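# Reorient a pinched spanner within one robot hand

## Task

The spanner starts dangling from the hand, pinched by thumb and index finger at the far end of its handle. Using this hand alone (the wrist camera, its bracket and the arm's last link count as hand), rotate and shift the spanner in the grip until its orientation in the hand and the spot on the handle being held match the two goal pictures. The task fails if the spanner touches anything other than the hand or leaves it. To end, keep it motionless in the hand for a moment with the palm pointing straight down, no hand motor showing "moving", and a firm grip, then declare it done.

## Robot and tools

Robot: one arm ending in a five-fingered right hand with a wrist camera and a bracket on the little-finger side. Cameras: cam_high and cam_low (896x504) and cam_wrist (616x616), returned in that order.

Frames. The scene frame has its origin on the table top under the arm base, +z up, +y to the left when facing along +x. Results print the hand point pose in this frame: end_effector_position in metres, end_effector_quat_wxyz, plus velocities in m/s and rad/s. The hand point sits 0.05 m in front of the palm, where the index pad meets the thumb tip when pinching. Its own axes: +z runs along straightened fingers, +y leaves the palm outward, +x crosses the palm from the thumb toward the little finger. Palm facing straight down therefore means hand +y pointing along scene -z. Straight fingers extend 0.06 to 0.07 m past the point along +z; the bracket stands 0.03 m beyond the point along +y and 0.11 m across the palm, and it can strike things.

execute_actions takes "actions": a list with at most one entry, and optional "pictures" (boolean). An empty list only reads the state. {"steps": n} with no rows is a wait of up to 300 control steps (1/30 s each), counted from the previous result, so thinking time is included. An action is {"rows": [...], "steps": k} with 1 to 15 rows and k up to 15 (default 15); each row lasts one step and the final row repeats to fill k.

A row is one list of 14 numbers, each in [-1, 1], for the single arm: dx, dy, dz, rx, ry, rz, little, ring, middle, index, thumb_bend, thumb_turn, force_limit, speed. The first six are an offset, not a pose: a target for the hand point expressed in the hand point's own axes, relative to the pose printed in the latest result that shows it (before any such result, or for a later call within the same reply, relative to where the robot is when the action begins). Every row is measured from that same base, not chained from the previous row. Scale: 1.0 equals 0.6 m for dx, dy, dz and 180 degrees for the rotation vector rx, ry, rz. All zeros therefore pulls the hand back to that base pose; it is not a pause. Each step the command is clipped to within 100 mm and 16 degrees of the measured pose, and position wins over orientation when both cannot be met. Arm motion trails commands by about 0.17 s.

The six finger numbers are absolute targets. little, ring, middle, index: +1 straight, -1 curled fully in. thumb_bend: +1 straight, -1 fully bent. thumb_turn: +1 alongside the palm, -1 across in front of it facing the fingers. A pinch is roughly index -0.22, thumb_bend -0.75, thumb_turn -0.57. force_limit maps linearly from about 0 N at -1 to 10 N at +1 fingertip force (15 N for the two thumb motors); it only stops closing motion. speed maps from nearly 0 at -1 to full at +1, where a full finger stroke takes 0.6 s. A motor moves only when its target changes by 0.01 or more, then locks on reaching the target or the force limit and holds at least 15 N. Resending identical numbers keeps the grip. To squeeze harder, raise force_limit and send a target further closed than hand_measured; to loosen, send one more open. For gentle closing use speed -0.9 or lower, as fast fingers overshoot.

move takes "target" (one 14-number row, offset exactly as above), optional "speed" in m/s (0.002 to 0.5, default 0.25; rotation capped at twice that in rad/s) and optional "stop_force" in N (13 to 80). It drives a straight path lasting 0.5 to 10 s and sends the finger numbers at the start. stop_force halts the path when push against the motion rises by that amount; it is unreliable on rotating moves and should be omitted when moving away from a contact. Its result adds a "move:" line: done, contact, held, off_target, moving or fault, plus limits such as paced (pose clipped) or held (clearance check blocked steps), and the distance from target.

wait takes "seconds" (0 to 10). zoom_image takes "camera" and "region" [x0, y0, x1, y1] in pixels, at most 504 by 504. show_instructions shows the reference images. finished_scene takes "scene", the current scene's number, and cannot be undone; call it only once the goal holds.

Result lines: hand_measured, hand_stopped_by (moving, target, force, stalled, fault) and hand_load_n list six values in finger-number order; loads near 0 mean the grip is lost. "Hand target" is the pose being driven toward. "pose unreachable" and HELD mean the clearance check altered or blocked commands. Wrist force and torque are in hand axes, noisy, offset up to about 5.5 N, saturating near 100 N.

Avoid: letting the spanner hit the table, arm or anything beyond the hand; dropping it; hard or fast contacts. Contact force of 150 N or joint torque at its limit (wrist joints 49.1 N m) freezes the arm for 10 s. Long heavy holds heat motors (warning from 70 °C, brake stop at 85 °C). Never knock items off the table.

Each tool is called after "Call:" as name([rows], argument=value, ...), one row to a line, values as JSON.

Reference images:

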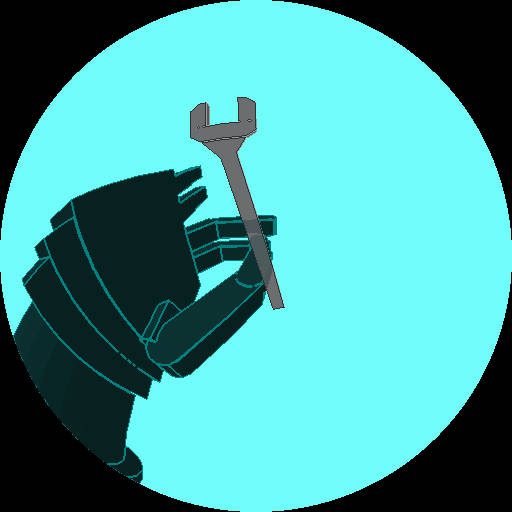

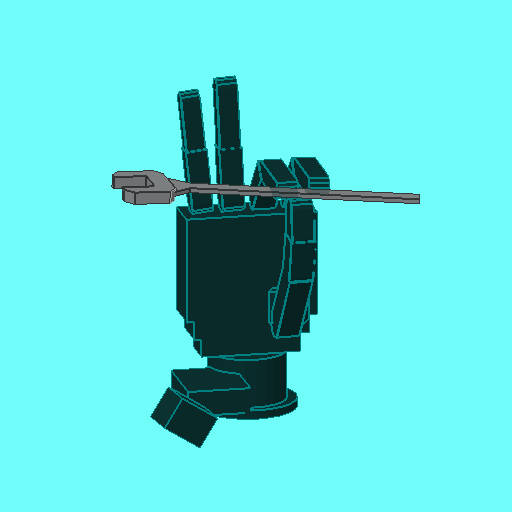

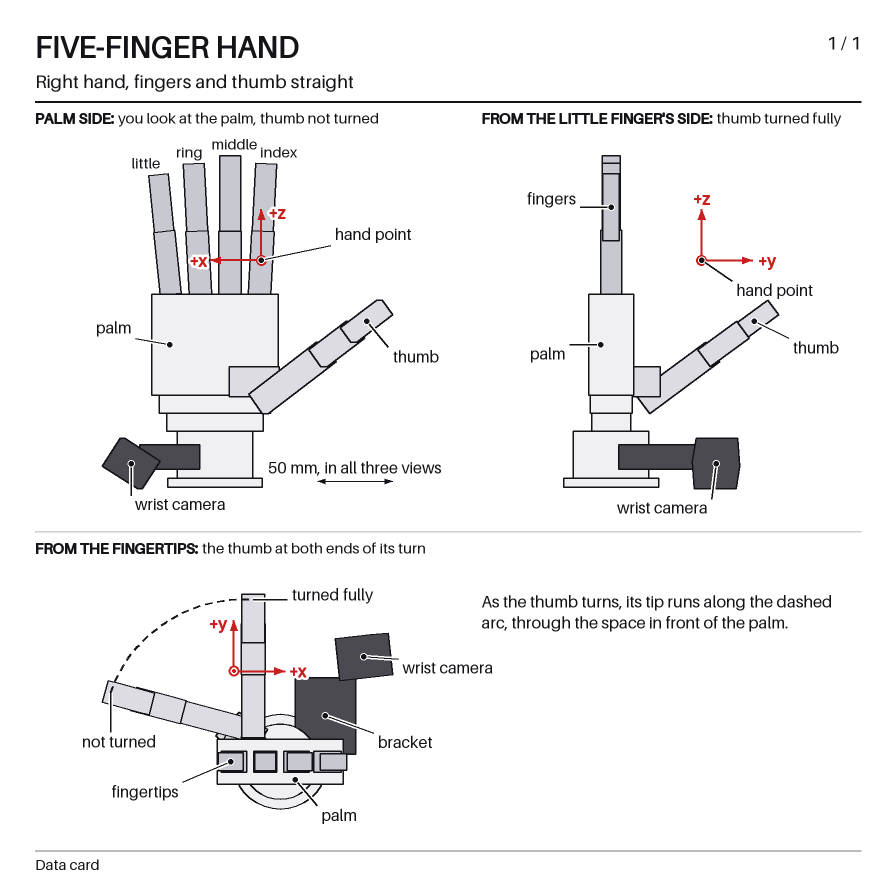

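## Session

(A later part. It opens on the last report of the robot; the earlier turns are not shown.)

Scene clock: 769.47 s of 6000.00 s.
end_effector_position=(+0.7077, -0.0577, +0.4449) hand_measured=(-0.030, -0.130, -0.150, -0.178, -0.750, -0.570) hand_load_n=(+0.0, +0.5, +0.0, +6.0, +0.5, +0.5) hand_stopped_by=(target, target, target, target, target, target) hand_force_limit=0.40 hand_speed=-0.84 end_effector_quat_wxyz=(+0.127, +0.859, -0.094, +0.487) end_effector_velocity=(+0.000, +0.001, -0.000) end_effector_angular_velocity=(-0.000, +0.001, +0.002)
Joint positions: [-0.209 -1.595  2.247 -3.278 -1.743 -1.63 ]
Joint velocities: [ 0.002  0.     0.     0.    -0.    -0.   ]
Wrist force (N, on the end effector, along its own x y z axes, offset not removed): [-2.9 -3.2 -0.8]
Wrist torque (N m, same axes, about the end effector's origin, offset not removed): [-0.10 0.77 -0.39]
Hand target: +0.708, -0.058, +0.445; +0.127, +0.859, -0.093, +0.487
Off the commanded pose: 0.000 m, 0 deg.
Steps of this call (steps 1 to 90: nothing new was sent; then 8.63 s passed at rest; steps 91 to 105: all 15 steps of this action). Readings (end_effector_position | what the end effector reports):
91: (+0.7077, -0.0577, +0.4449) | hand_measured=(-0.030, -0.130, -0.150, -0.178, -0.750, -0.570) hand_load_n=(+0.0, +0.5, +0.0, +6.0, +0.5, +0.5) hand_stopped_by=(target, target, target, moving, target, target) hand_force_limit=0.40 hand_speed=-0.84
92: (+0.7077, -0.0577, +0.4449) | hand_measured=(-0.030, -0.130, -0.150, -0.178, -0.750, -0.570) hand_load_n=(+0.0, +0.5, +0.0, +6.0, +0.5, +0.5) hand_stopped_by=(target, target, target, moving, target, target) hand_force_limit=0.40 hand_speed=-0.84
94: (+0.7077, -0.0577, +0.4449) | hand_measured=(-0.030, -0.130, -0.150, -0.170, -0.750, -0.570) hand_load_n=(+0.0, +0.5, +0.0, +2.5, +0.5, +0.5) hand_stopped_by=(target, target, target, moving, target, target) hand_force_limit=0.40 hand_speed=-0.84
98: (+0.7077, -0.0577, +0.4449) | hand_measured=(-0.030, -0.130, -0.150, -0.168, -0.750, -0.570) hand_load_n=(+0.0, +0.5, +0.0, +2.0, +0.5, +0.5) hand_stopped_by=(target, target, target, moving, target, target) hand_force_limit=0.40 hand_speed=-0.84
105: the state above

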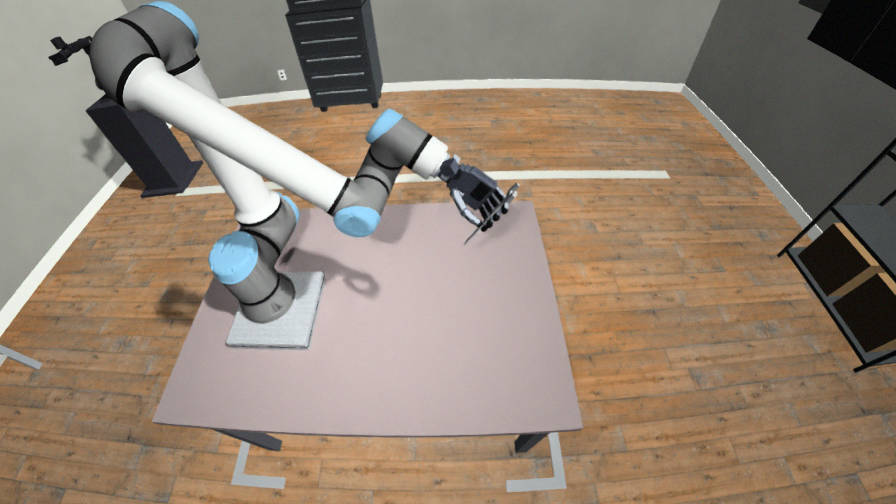

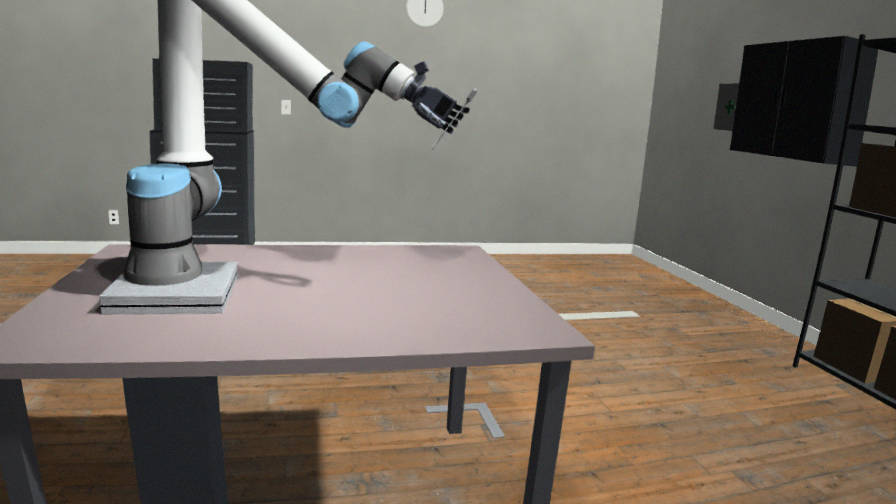

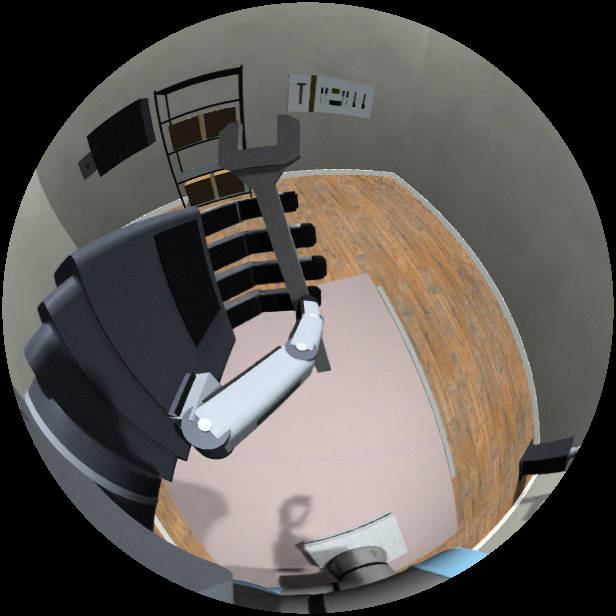

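Call:
execute_actions([
  {"rows": [[0, 0, 0, 0, 0, 0, -0.03, -0.13, -0.15, -0.15, -0.75, -0.57, 0.4, -0.86],[0, 0, 0, 0, 0, 0, -0.03, -0.13, -0.15, -0.15, -0.75, -0.57, 0.4, -0.86],[0, 0, 0, 0, 0, 0, -0.03, -0.13, -0.15, -0.15, -0.75, -0.57, 0.4, -0.86],[0, 0, 0, 0, 0, 0, -0.03, -0.13, -0.15, -0.15, -0.75, -0.57, 0.4, -0.86],[0, 0, 0, 0, 0, 0, -0.03, -0.13, -0.15, -0.15, -0.75, -0.57, 0.4, -0.86],[0, 0, 0, 0, 0, 0, -0.03, -0.13, -0.15, -0.18, -0.75, -0.57, 0.4, -0.86]], "steps": 15},
])

Call:
zoom_image(camera="cam_wrist", region=[180, 70, 400, 400])

Call:
zoom_image(camera="cam_high", region=[435, 150, 535, 255])

Scene clock: 827.70 s of 6000.00 s.
end_effector_position=(+0.7077, -0.0577, +0.4449) hand_measured=(-0.030, -0.130, -0.150, -0.178, -0.750, -0.570) hand_load_n=(+0.0, +0.5, +0.0, +6.0, +0.5, +0.5) hand_stopped_by=(target, target, target, target, target, target) hand_force_limit=0.40 hand_speed=-0.86 end_effector_quat_wxyz=(+0.127, +0.859, -0.093, +0.487) end_effector_velocity=(+0.000, -0.001, -0.001) end_effector_angular_velocity=(-0.000, +0.001, -0.002)
Joint positions: [-0.209 -1.595  2.247 -3.278 -1.743 -1.63 ]
Joint velocities: [-0.002  0.001 -0.    -0.    -0.    -0.   ]
Wrist force (N, on the end effector, along its own x y z axes, offset not removed): [1.8 -0.3 3.6]
Wrist torque (N m, same axes, about the end effector's origin, offset not removed): [0.04 -0.15 0.10]
Hand target: +0.708, -0.058, +0.445; +0.127, +0.859, -0.094, +0.487
Off the commanded pose: 0.000 m, 0 deg.
Steps of this call (steps 1 to 90: nothing new was sent; then 54.73 s passed at rest; steps 91 to 105: all 15 steps of this action). Readings (end_effector_position | what the end effector reports):
91: (+0.7077, -0.0577, +0.4449) | hand_measured=(-0.030, -0.130, -0.150, -0.178, -0.750, -0.570) hand_load_n=(+0.0, +0.5, +0.0, +6.0, +0.5, +0.5) hand_stopped_by=(target, target, target, moving, target, target) hand_force_limit=0.40 hand_speed=-0.86
92: (+0.7077, -0.0577, +0.4449) | hand_measured=(-0.030, -0.130, -0.150, -0.178, -0.750, -0.570) hand_load_n=(+0.0, +0.5, +0.0, +6.0, +0.5, +0.5) hand_stopped_by=(target, target, target, moving, target, target) hand_force_limit=0.40 hand_speed=-0.86
94: (+0.7077, -0.0577, +0.4449) | hand_measured=(-0.030, -0.130, -0.150, -0.172, -0.750, -0.570) hand_load_n=(+0.0, +0.5, +0.0, +3.0, +0.5, +0.5) hand_stopped_by=(target, target, target, moving, target, target) hand_force_limit=0.40 hand_speed=-0.86
98: (+0.7077, -0.0577, +0.4449) | hand_measured=(-0.030, -0.130, -0.150, -0.170, -0.750, -0.570) hand_load_n=(+0.0, +0.5, +0.0, +2.5, +0.5, +1.0) hand_stopped_by=(target, target, target, moving, target, target) hand_force_limit=0.40 hand_speed=-0.86
105: the state above

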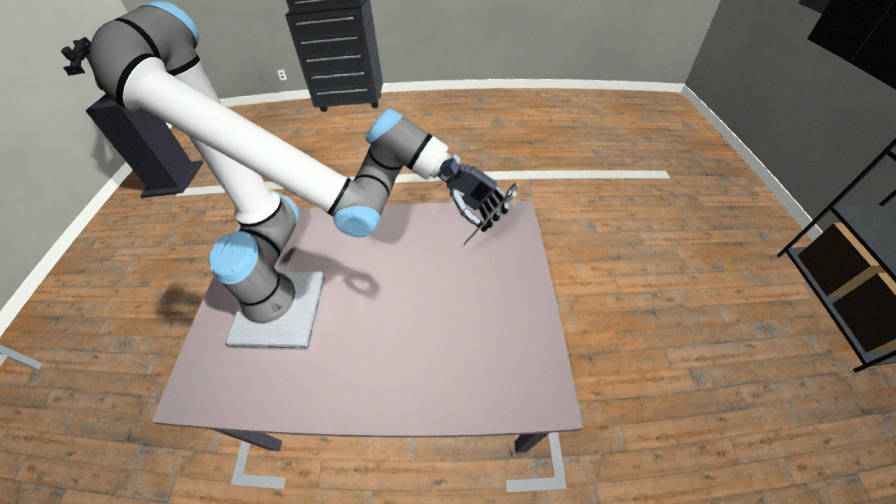

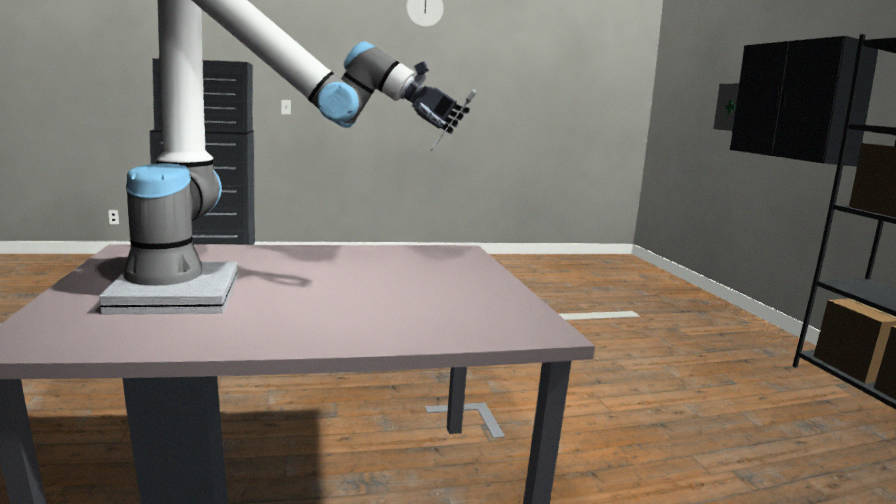

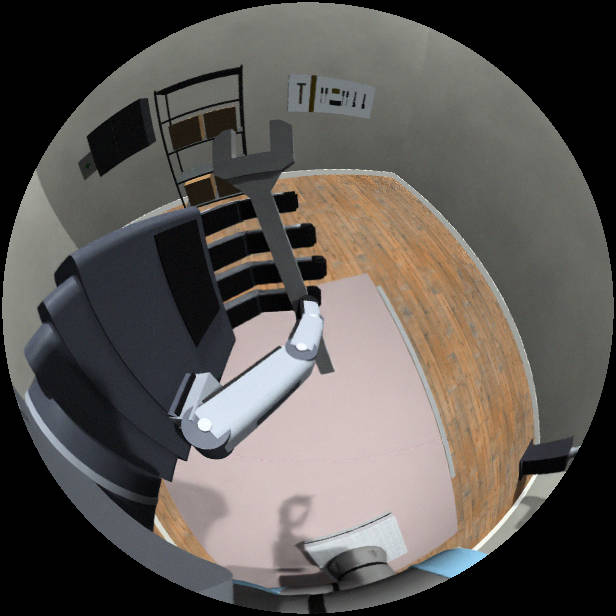

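Region (180, 70, 400, 400) of cam_wrist's 616x616 image, scaled by 1.527, with more detail than that image has.

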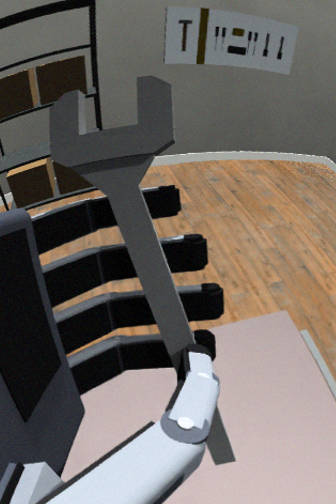

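Region (435, 150, 535, 255) of cam_high's 896x504 image, scaled by 4.800, with more detail than that image has; it fills the left 480 columns of this view, and the rest is white.

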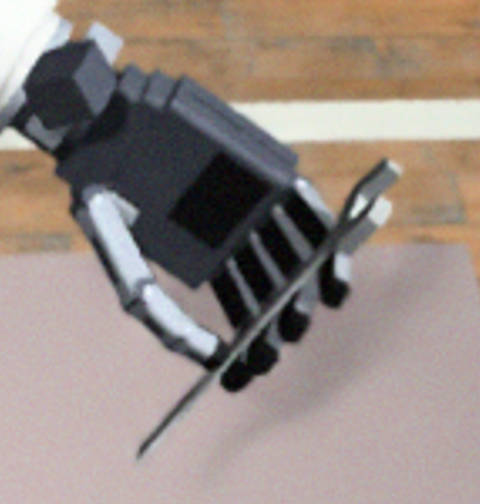

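Call:
move(target=[0, 0, 0, 0.0495, -0.3324, 0, -0.03, -0.13, -0.15, -0.18, -0.75, -0.57, 0.4, -0.86], speed=0.15)

Call:
zoom_image(camera="cam_low", region=[410, 60, 520, 150])

Call:
zoom_image(camera="cam_high", region=[440, 160, 560, 265])

Scene clock: 874.43 s of 6000.00 s.
end_effector_position=(+0.7080, -0.0577, +0.4447) hand_measured=(-0.030, -0.130, -0.150, -0.178, -0.750, -0.570) hand_load_n=(+0.0, +1.0, +0.0, +6.0, +0.5, +0.5) hand_stopped_by=(target, target, target, target, target, target) hand_force_limit=0.40 hand_speed=-0.86 end_effector_quat_wxyz=(-0.000, +0.994, -0.108, +0.000) end_effector_velocity=(+0.000, -0.001, -0.000) end_effector_angular_velocity=(+0.003, +0.008, +0.000)
Joint positions: [-0.272 -1.49   1.707 -1.795 -1.579 -1.587]
Joint velocities: [-0.001  0.004 -0.005  0.009  0.001 -0.001]
Wrist force (N, on the end effector, along its own x y z axes, offset not removed): [-2.7 -3.2 0.9]
Wrist torque (N m, same axes, about the end effector's origin, offset not removed): [-0.11 0.90 -0.49]
Hand target: +0.708, -0.058, +0.445; -0.001, +0.994, -0.108, -0.000
Off the commanded pose: 0.000 m, 0 deg.
After step 90, 39.83 s passed at rest.
move: done

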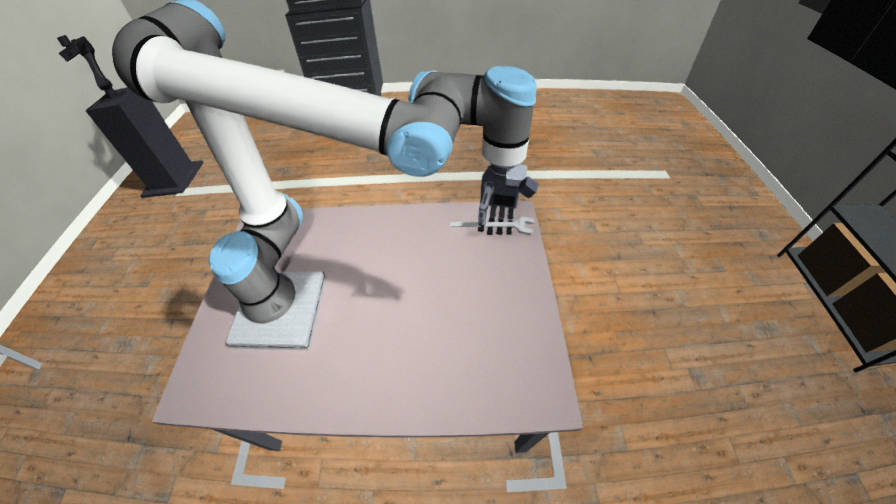

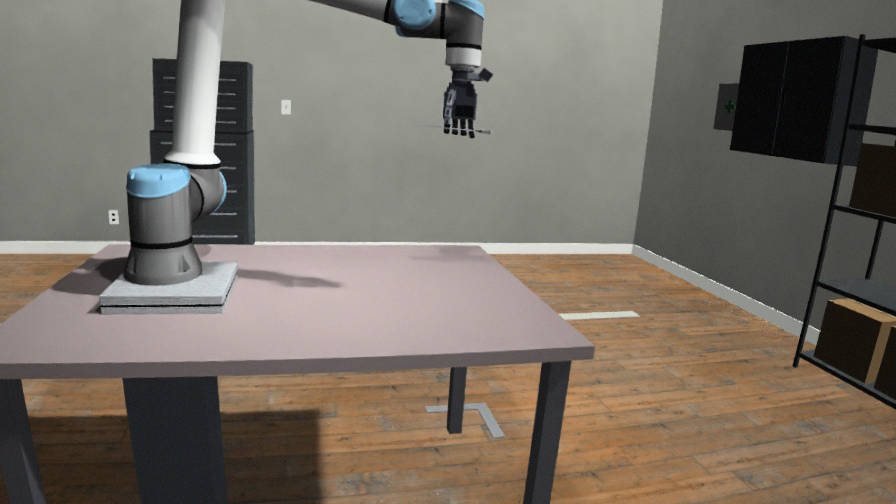

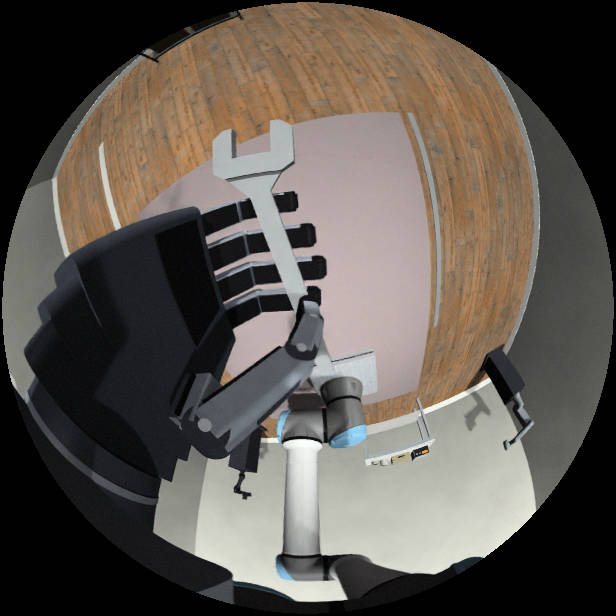

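Region (410, 60, 520, 150) of cam_low's 896x504 image, scaled by 4.582, with more detail than that image has; it fills the top 412 rows of this view, and the rest is white.

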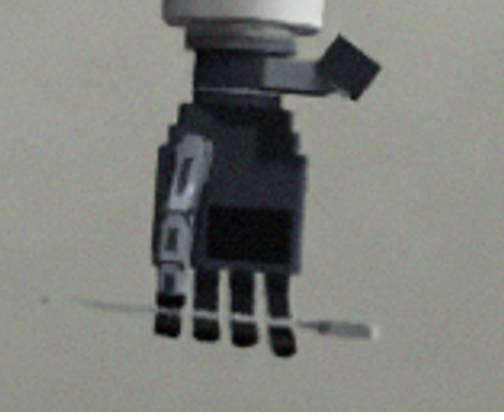

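Region (440, 160, 560, 265) of cam_high's 896x504 image, scaled by 4.200, with more detail than that image has; it fills the top 441 rows of this view, and the rest is white.

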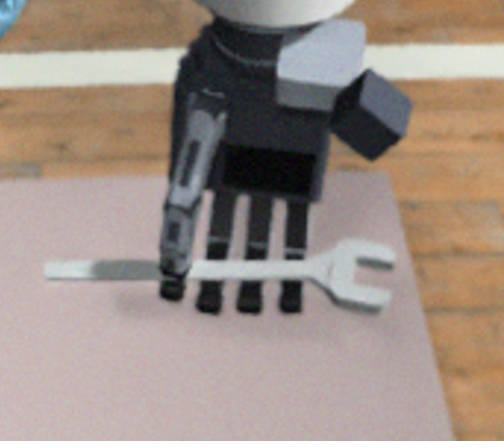

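Call:
execute_actions([
  {"rows": [[0, 0, 0, 0, 0, 0, -0.13, -0.13, -0.19, -0.18, -0.75, -0.57, -0.9, -0.88]], "steps": 15},
], pictures=false)

Call:
execute_actions([
  {"steps": 15},
], pictures=false)

Scene clock: 893.87 s of 6000.00 s.
end_effector_position=(+0.7080, -0.0577, +0.4447) hand_measured=(-0.110, -0.130, -0.156, -0.178, -0.750, -0.570) hand_load_n=(+0.5, +0.5, +0.0, +6.0, +0.5, +0.5) hand_stopped_by=(moving, target, force, target, target, target) hand_force_limit=-0.90 hand_speed=-0.88 end_effector_quat_wxyz=(-0.000, +0.994, -0.108, +0.000) end_effector_velocity=(-0.000, -0.000, +0.000) end_effector_angular_velocity=(-0.000, -0.001, -0.002)
Joint positions: [-0.272 -1.49   1.707 -1.795 -1.579 -1.587]
Joint velocities: [-0.    -0.001  0.    -0.    -0.     0.001]
Wrist force (N, on the end effector, along its own x y z axes, offset not removed): [6.0 -1.0 0.1]
Wrist torque (N m, same axes, about the end effector's origin, offset not removed): [-0.01 -0.35 0.26]
Hand target: +0.708, -0.058, +0.445; -0.000, +0.994, -0.108, +0.000
Off the commanded pose: 0.000 m, 0 deg.
Steps of this call (steps 1 to 90: nothing new was sent; then 15.93 s passed at rest; steps 91 to 105: all 15 steps of this action). Readings (end_effector_position | what the end effector reports):
91: (+0.7080, -0.0577, +0.4447) | hand_measured=(-0.030, -0.130, -0.150, -0.178, -0.750, -0.570) hand_load_n=(+0.0, +1.0, +0.0, +6.0, +0.5, +0.5) hand_stopped_by=(moving, target, moving, target, target, target) hand_force_limit=-0.90 hand_speed=-0.88
92: (+0.7080, -0.0577, +0.4447) | hand_measured=(-0.030, -0.130, -0.150, -0.178, -0.750, -0.570) hand_load_n=(+0.0, +1.0, +0.0, +6.0, +0.5, +0.5) hand_stopped_by=(moving, target, moving, target, target, target) hand_force_limit=-0.90 hand_speed=-0.88
94: (+0.7080, -0.0577, +0.4447) | hand_measured=(-0.036, -0.130, -0.156, -0.178, -0.750, -0.570) hand_load_n=(+0.0, +0.5, +0.5, +5.5, +0.5, +0.5) hand_stopped_by=(moving, target, force, target, target, target) hand_force_limit=-0.90 hand_speed=-0.88
98: (+0.7081, -0.0577, +0.4447) | hand_measured=(-0.062, -0.130, -0.156, -0.178, -0.750, -0.570) hand_load_n=(+0.0, +0.5, +0.5, +5.5, +0.5, +0.5) hand_stopped_by=(moving, target, force, target, target, target) hand_force_limit=-0.90 hand_speed=-0.88
105: the state above

Scene clock: 894.37 s of 6000.00 s.
end_effector_position=(+0.7080, -0.0577, +0.4447) hand_measured=(-0.116, -0.130, -0.156, -0.178, -0.750, -0.570) hand_load_n=(+0.5, +0.0, +0.0, +6.0, +0.5, +0.5) hand_stopped_by=(force, target, force, target, target, target) hand_force_limit=-0.90 hand_speed=-0.88 end_effector_quat_wxyz=(-0.000, +0.994, -0.108, +0.000) end_effector_velocity=(-0.000, -0.001, -0.000) end_effector_angular_velocity=(-0.001, +0.001, -0.003)
Joint positions: [-0.272 -1.49   1.707 -1.795 -1.579 -1.587]
Joint velocities: [-0.002  0.     0.    -0.    -0.001  0.001]
Wrist force (N, on the end effector, along its own x y z axes, offset not removed): [0.6 -1.4 2.4]
Wrist torque (N m, same axes, about the end effector's origin, offset not removed): [0.02 0.27 -0.13]
Hand target: +0.708, -0.058, +0.445; -0.000, +0.994, -0.108, +0.000
Off the commanded pose: 0.000 m, 0 deg.
Steps of this call (steps 1 to 15: nothing new was sent). Readings (end_effector_position | what the end effector reports):
1: (+0.7080, -0.0577, +0.4447) | hand_measured=(-0.116, -0.130, -0.156, -0.178, -0.750, -0.570) hand_load_n=(+0.5, +0.0, +0.0, +6.0, +0.5, +0.5) hand_stopped_by=(force, target, force, target, target, target) hand_force_limit=-0.90 hand_speed=-0.88
2: (+0.7080, -0.0577, +0.4447) | hand_measured=(-0.116, -0.130, -0.156, -0.178, -0.750, -0.570) hand_load_n=(+0.5, +0.0, +0.0, +6.0, +0.5, +0.5) hand_stopped_by=(force, target, force, target, target, target) hand_force_limit=-0.90 hand_speed=-0.88
4: (+0.7080, -0.0577, +0.4447) | hand_measured=(-0.116, -0.130, -0.156, -0.178, -0.750, -0.570) hand_load_n=(+0.5, +0.0, +0.0, +6.0, +0.5, +0.5) hand_stopped_by=(force, target, force, target, target, target) hand_force_limit=-0.90 hand_speed=-0.88
8: (+0.7080, -0.0577, +0.4447) | hand_measured=(-0.116, -0.130, -0.156, -0.178, -0.750, -0.570) hand_load_n=(+0.5, +0.0, +0.0, +6.0, +0.5, +0.5) hand_stopped_by=(force, target, force, target, target, target) hand_force_limit=-0.90 hand_speed=-0.88
15: the state above

Call:
execute_actions(actions=[])

Scene clock: 920.73 s of 6000.00 s.
end_effector_position=(+0.7080, -0.0577, +0.4447) hand_measured=(-0.116, -0.130, -0.156, -0.178, -0.750, -0.570) hand_load_n=(+0.5, +0.0, +0.0, +6.0, +0.5, +0.5) hand_stopped_by=(force, target, force, target, target, target) hand_force_limit=-0.90 hand_speed=-0.88 end_effector_quat_wxyz=(-0.000, +0.994, -0.108, +0.000) end_effector_velocity=(+0.000, -0.001, -0.000) end_effector_angular_velocity=(-0.000, +0.000, -0.000)
Joint positions: [-0.272 -1.49   1.707 -1.795 -1.579 -1.587]
Joint velocities: [-0.001  0.    -0.    -0.    -0.    -0.001]
Wrist force (N, on the end effector, along its own x y z axes, offset not removed): [-0.6 -0.1 8.2]
Wrist torque (N m, same axes, about the end effector's origin, offset not removed): [-0.30 0.24 -0.06]
Hand target: +0.708, -0.058, +0.445; -0.000, +0.994, -0.108, +0.000
Off the commanded pose: 0.000 m, 0 deg.
Steps of this call (steps 1 to 90: nothing new was sent; then 23.37 s passed at rest). Readings (end_effector_position | what the end effector reports):
1: (+0.7080, -0.0577, +0.4447) | hand_measured=(-0.116, -0.130, -0.156, -0.178, -0.750, -0.570) hand_load_n=(+0.5, +0.0, +0.0, +6.0, +0.5, +0.5) hand_stopped_by=(force, target, force, target, target, target) hand_force_limit=-0.90 hand_speed=-0.88
2: (+0.7080, -0.0577, +0.4447) | hand_measured=(-0.116, -0.130, -0.156, -0.178, -0.750, -0.570) hand_load_n=(+0.5, +0.0, +0.0, +6.0, +0.5, +0.5) hand_stopped_by=(force, target, force, target, target, target) hand_force_limit=-0.90 hand_speed=-0.88
4: (+0.7080, -0.0577, +0.4447) | hand_measured=(-0.116, -0.130, -0.156, -0.178, -0.750, -0.570) hand_load_n=(+0.5, +0.0, +0.0, +6.0, +0.5, +0.5) hand_stopped_by=(force, target, force, target, target, target) hand_force_limit=-0.90 hand_speed=-0.88
8: (+0.7080, -0.0577, +0.4447) | hand_measured=(-0.116, -0.130, -0.156, -0.178, -0.750, -0.570) hand_load_n=(+0.5, +0.0, +0.0, +6.0, +0.5, +0.5) hand_stopped_by=(force, target, force, target, target, target) hand_force_limit=-0.90 hand_speed=-0.88
90: the state above

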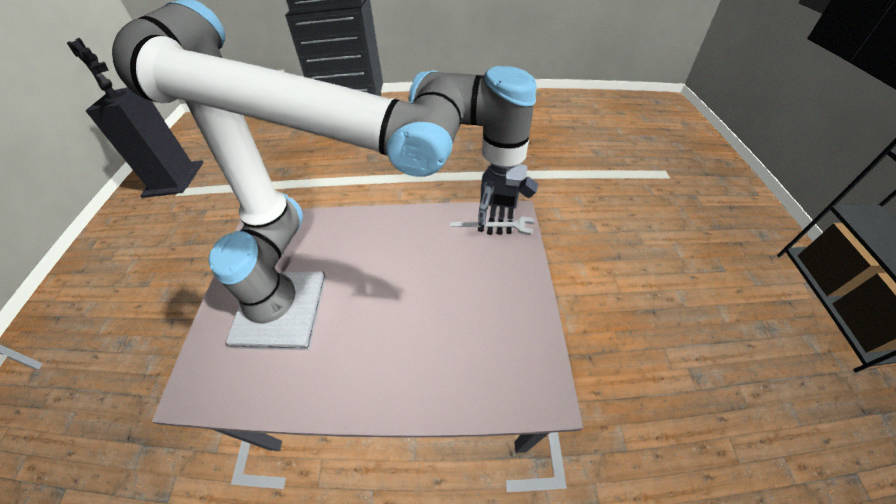

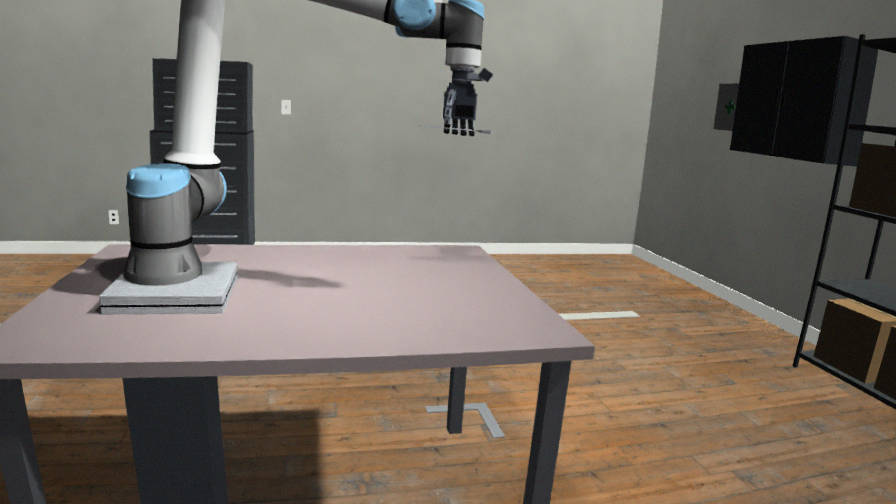

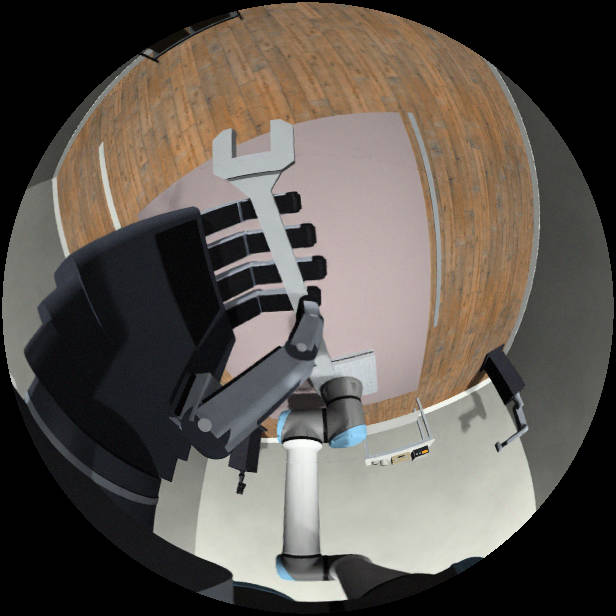

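Call:
zoom_image(camera="cam_wrist", region=[180, 100, 400, 400])

Call:
zoom_image(camera="cam_high", region=[440, 160, 560, 250])

Call:
zoom_image(camera="cam_low", region=[410, 60, 510, 150])

Region (180, 100, 400, 400) of cam_wrist's 616x616 image, scaled by 1.680, with more detail than that image has; it fills the left 370 columns of this view, and the rest is white.

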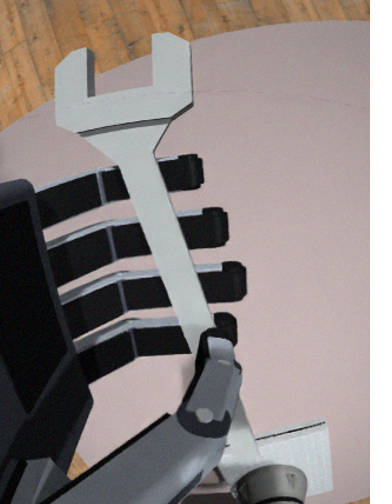

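Region (440, 160, 560, 250) of cam_high's 896x504 image, scaled by 4.200, with more detail than that image has; it fills the top 378 rows of this view, and the rest is white.

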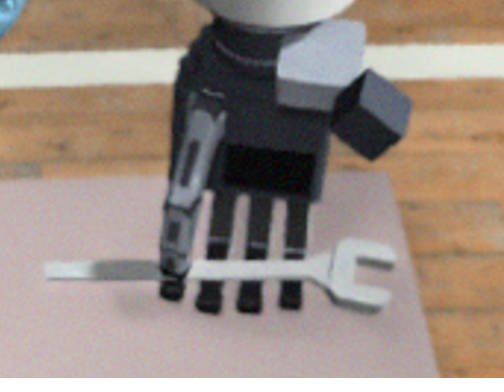

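Region (410, 60, 510, 150) of cam_low's 896x504 image, scaled by 5.040, with more detail than that image has; it fills the top 454 rows of this view, and the rest is white.

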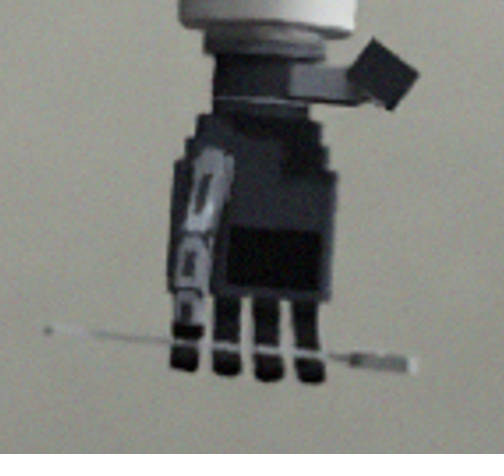

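Call:
execute_actions([
  {"rows": [[0,0,0,0,0,0,-0.13,-0.13,-0.19,-0.155,-0.75,-0.57,-0.9,-0.9]], "steps": 15},
])

Scene clock: 959.30 s of 6000.00 s.
end_effector_position=(+0.7080, -0.0577, +0.4447) hand_measured=(-0.116, -0.130, -0.156, -0.154, -0.750, -0.570) hand_load_n=(+0.5, +0.0, +1.0, +0.0, +0.5, +0.0) hand_stopped_by=(force, target, force, target, target, target) hand_force_limit=-0.90 hand_speed=-0.90 end_effector_quat_wxyz=(-0.000, +0.994, -0.108, +0.000) end_effector_velocity=(+0.000, -0.001, -0.001) end_effector_angular_velocity=(+0.000, +0.001, -0.001)
Joint positions: [-0.272 -1.49   1.707 -1.795 -1.579 -1.587]
Joint velocities: [-0.001  0.001  0.     0.    -0.     0.   ]
Wrist force (N, on the end effector, along its own x y z axes, offset not removed): [4.9 -4.6 -2.7]
Wrist torque (N m, same axes, about the end effector's origin, offset not removed): [-0.20 -0.21 0.02]
Hand target: +0.708, -0.058, +0.445; -0.000, +0.994, -0.108, +0.000
Off the commanded pose: 0.000 m, 0 deg.
Steps of this call (steps 1 to 90: nothing new was sent; then 35.07 s passed at rest; steps 91 to 105: all 15 steps of this action). Readings (end_effector_position | what the end effector reports):
91: (+0.7080, -0.0577, +0.4447) | hand_measured=(-0.116, -0.130, -0.156, -0.178, -0.750, -0.570) hand_load_n=(+0.5, +0.0, +0.0, +6.0, +0.5, +0.5) hand_stopped_by=(force, target, force, moving, target, target) hand_force_limit=-0.90 hand_speed=-0.90
92: (+0.7080, -0.0577, +0.4447) | hand_measured=(-0.116, -0.130, -0.156, -0.178, -0.750, -0.570) hand_load_n=(+0.5, +0.0, +0.0, +6.0, +0.5, +0.5) hand_stopped_by=(force, target, force, moving, target, target) hand_force_limit=-0.90 hand_speed=-0.90
94: (+0.7080, -0.0577, +0.4447) | hand_measured=(-0.116, -0.130, -0.156, -0.172, -0.750, -0.570) hand_load_n=(+0.5, +0.0, +0.0, +4.0, +0.5, +0.5) hand_stopped_by=(force, target, force, moving, target, target) hand_force_limit=-0.90 hand_speed=-0.90
98: (+0.7080, -0.0577, +0.4447) | hand_measured=(-0.116, -0.130, -0.156, -0.154, -0.750, -0.570) hand_load_n=(+0.5, +0.0, +1.0, +0.0, +0.5, +0.0) hand_stopped_by=(force, target, force, moving, target, target) hand_force_limit=-0.90 hand_speed=-0.90
105: the state above

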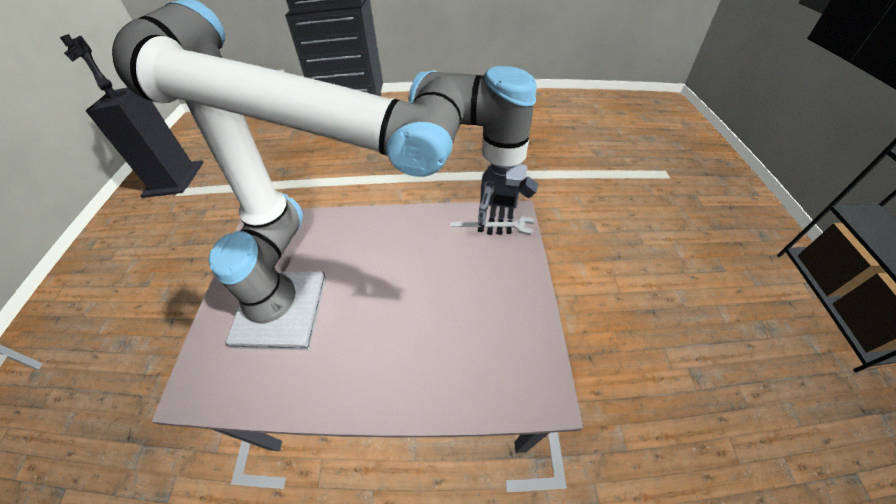

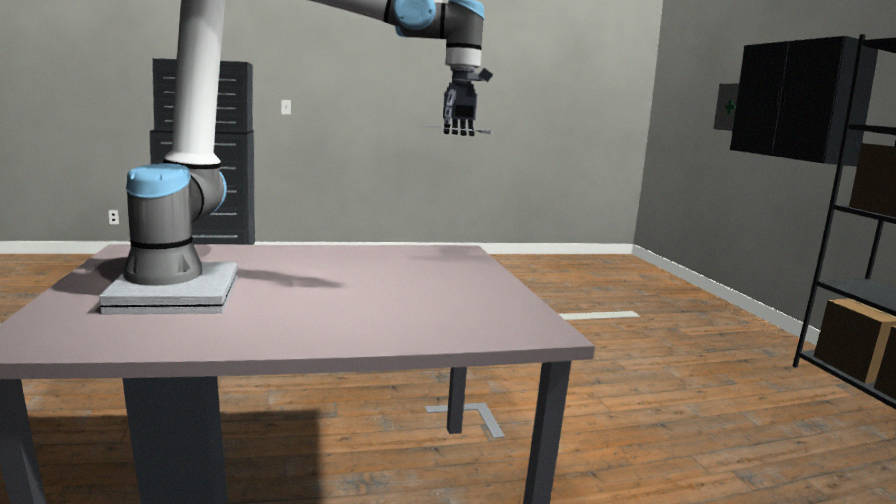

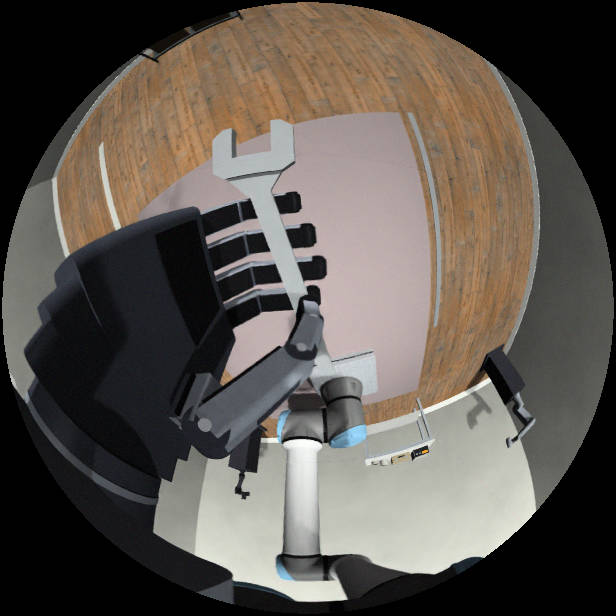

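Call:
execute_actions([
  {"rows": [[0,0,0,0,0,0,-0.13,-0.13,-0.146,-0.155,-0.75,-0.57,-0.9,-0.9]], "steps": 15},
])

Scene clock: 964.73 s of 6000.00 s.
end_effector_position=(+0.7080, -0.0577, +0.4447) hand_measured=(-0.116, -0.130, -0.146, -0.154, -0.750, -0.570) hand_load_n=(+0.5, +0.5, +0.0, +0.0, +0.0, +0.0) hand_stopped_by=(force, target, target, target, target, target) hand_force_limit=-0.90 hand_speed=-0.90 end_effector_quat_wxyz=(-0.000, +0.994, -0.108, +0.000) end_effector_velocity=(+0.000, +0.001, -0.000) end_effector_angular_velocity=(+0.000, +0.001, +0.002)
Joint positions: [-0.272 -1.49   1.707 -1.795 -1.579 -1.587]
Joint velocities: [ 0.002  0.001  0.     0.    -0.    -0.   ]
Wrist force (N, on the end effector, along its own x y z axes, offset not removed): [-0.4 -0.4 -2.2]
Wrist torque (N m, same axes, about the end effector's origin, offset not removed): [0.31 0.63 -0.07]
Hand target: +0.708, -0.058, +0.445; -0.000, +0.994, -0.108, +0.000
Off the commanded pose: 0.000 m, 0 deg.
Steps of this call (steps 1 to 90: nothing new was sent; then 1.93 s passed at rest; steps 91 to 105: all 15 steps of this action). Readings (end_effector_position | what the end effector reports):
91: (+0.7080, -0.0577, +0.4447) | hand_measured=(-0.116, -0.130, -0.156, -0.154, -0.750, -0.570) hand_load_n=(+0.5, +0.0, +1.0, +0.0, +0.5, +0.0) hand_stopped_by=(force, target, moving, target, target, target) hand_force_limit=-0.90 hand_speed=-0.90
92: (+0.7080, -0.0577, +0.4447) | hand_measured=(-0.116, -0.130, -0.156, -0.154, -0.750, -0.570) hand_load_n=(+0.5, +0.0, +1.0, +0.0, +0.5, +0.0) hand_stopped_by=(force, target, moving, target, target, target) hand_force_limit=-0.90 hand_speed=-0.90
94: (+0.7080, -0.0577, +0.4447) | hand_measured=(-0.116, -0.130, -0.150, -0.154, -0.750, -0.570) hand_load_n=(+0.5, +0.0, +0.5, +0.0, +0.0, +0.0) hand_stopped_by=(force, target, moving, target, target, target) hand_force_limit=-0.90 hand_speed=-0.90
98: (+0.7080, -0.0577, +0.4447) | hand_measured=(-0.116, -0.130, -0.146, -0.154, -0.750, -0.570) hand_load_n=(+0.5, +0.5, +0.0, +0.0, +0.0, +0.0) hand_stopped_by=(force, target, target, target, target, target) hand_force_limit=-0.90 hand_speed=-0.90
105: the state above

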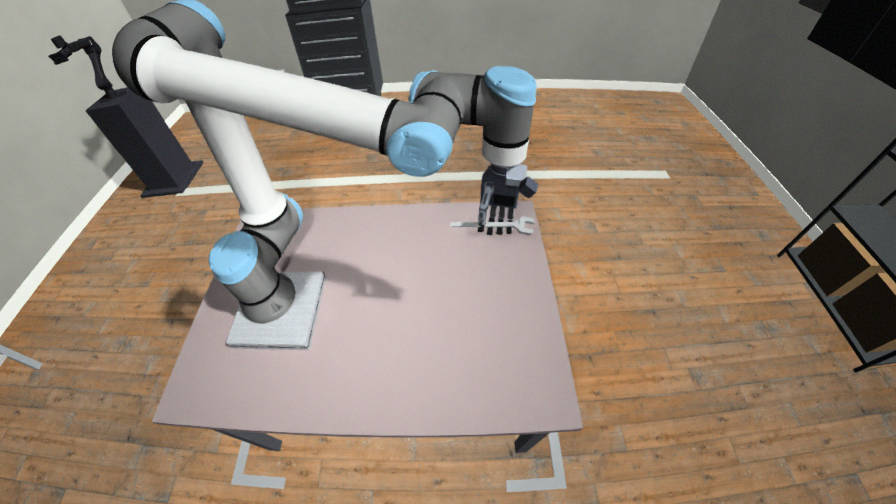

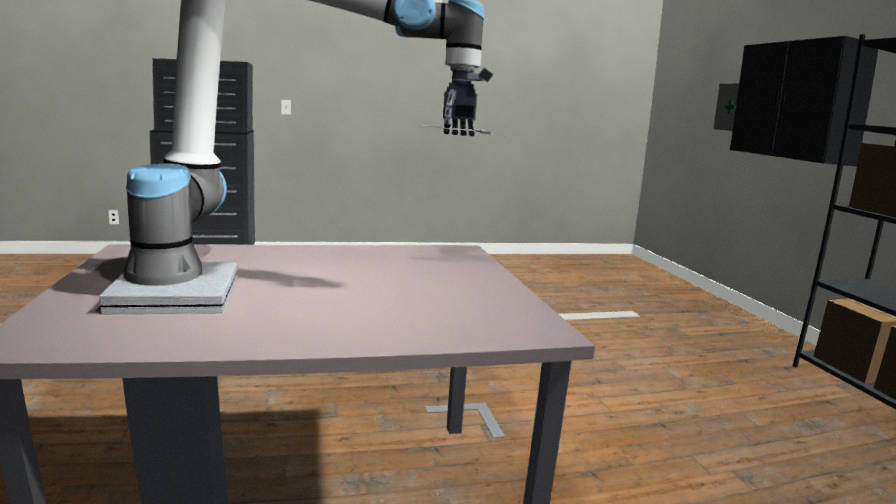

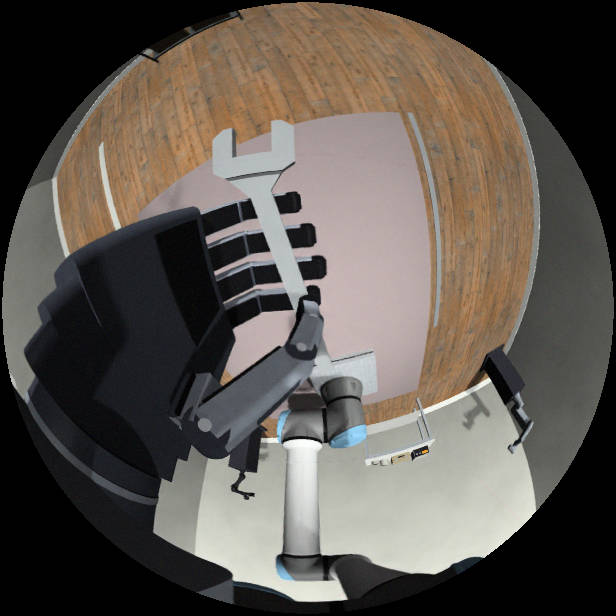

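Call:
execute_actions([
  {"rows": [[0,0,0,0,0,0,-0.13,-0.118,-0.146,-0.155,-0.75,-0.57,-0.9,-0.9]], "steps": 15},
], pictures=false)

Scene clock: 976.50 s of 6000.00 s.
end_effector_position=(+0.7080, -0.0577, +0.4447) hand_measured=(-0.116, -0.118, -0.146, -0.154, -0.750, -0.570) hand_load_n=(+0.5, +0.0, +0.0, +0.0, +0.0, +0.0) hand_stopped_by=(force, target, target, target, target, target) hand_force_limit=-0.90 hand_speed=-0.90 end_effector_quat_wxyz=(-0.000, +0.994, -0.108, +0.000) end_effector_velocity=(+0.000, +0.001, -0.000) end_effector_angular_velocity=(-0.000, +0.000, +0.000)
Joint positions: [-0.272 -1.49   1.707 -1.795 -1.579 -1.587]
Joint velocities: [ 0.001  0.    -0.    -0.    -0.     0.001]
Wrist force (N, on the end effector, along its own x y z axes, offset not removed): [0.7 -5.2 -0.7]
Wrist torque (N m, same axes, about the end effector's origin, offset not removed): [-0.35 0.48 -0.28]
Hand target: +0.708, -0.058, +0.445; -0.000, +0.994, -0.108, +0.000
Off the commanded pose: 0.000 m, 0 deg.
Steps of this call (steps 1 to 90: nothing new was sent; then 8.27 s passed at rest; steps 91 to 105: all 15 steps of this action). Readings (end_effector_position | what the end effector reports):
91: (+0.7080, -0.0577, +0.4447) | hand_measured=(-0.116, -0.130, -0.146, -0.154, -0.750, -0.570) hand_load_n=(+0.5, +0.5, +0.0, +0.0, +0.0, +0.0) hand_stopped_by=(force, moving, target, target, target, target) hand_force_limit=-0.90 hand_speed=-0.90
92: (+0.7080, -0.0577, +0.4447) | hand_measured=(-0.116, -0.130, -0.146, -0.154, -0.750, -0.570) hand_load_n=(+0.5, +0.5, +0.0, +0.0, +0.0, +0.0) hand_stopped_by=(force, moving, target, target, target, target) hand_force_limit=-0.90 hand_speed=-0.90
94: (+0.7080, -0.0577, +0.4447) | hand_measured=(-0.116, -0.124, -0.146, -0.154, -0.750, -0.570) hand_load_n=(+0.5, +0.0, +0.0, +0.0, +0.0, +0.0) hand_stopped_by=(force, moving, target, target, target, target) hand_force_limit=-0.90 hand_speed=-0.90
98: (+0.7080, -0.0577, +0.4447) | hand_measured=(-0.116, -0.118, -0.146, -0.154, -0.750, -0.570) hand_load_n=(+0.5, +0.0, +0.0, +0.0, +0.0, +0.0) hand_stopped_by=(force, moving, target, target, target, target) hand_force_limit=-0.90 hand_speed=-0.90
105: the state above


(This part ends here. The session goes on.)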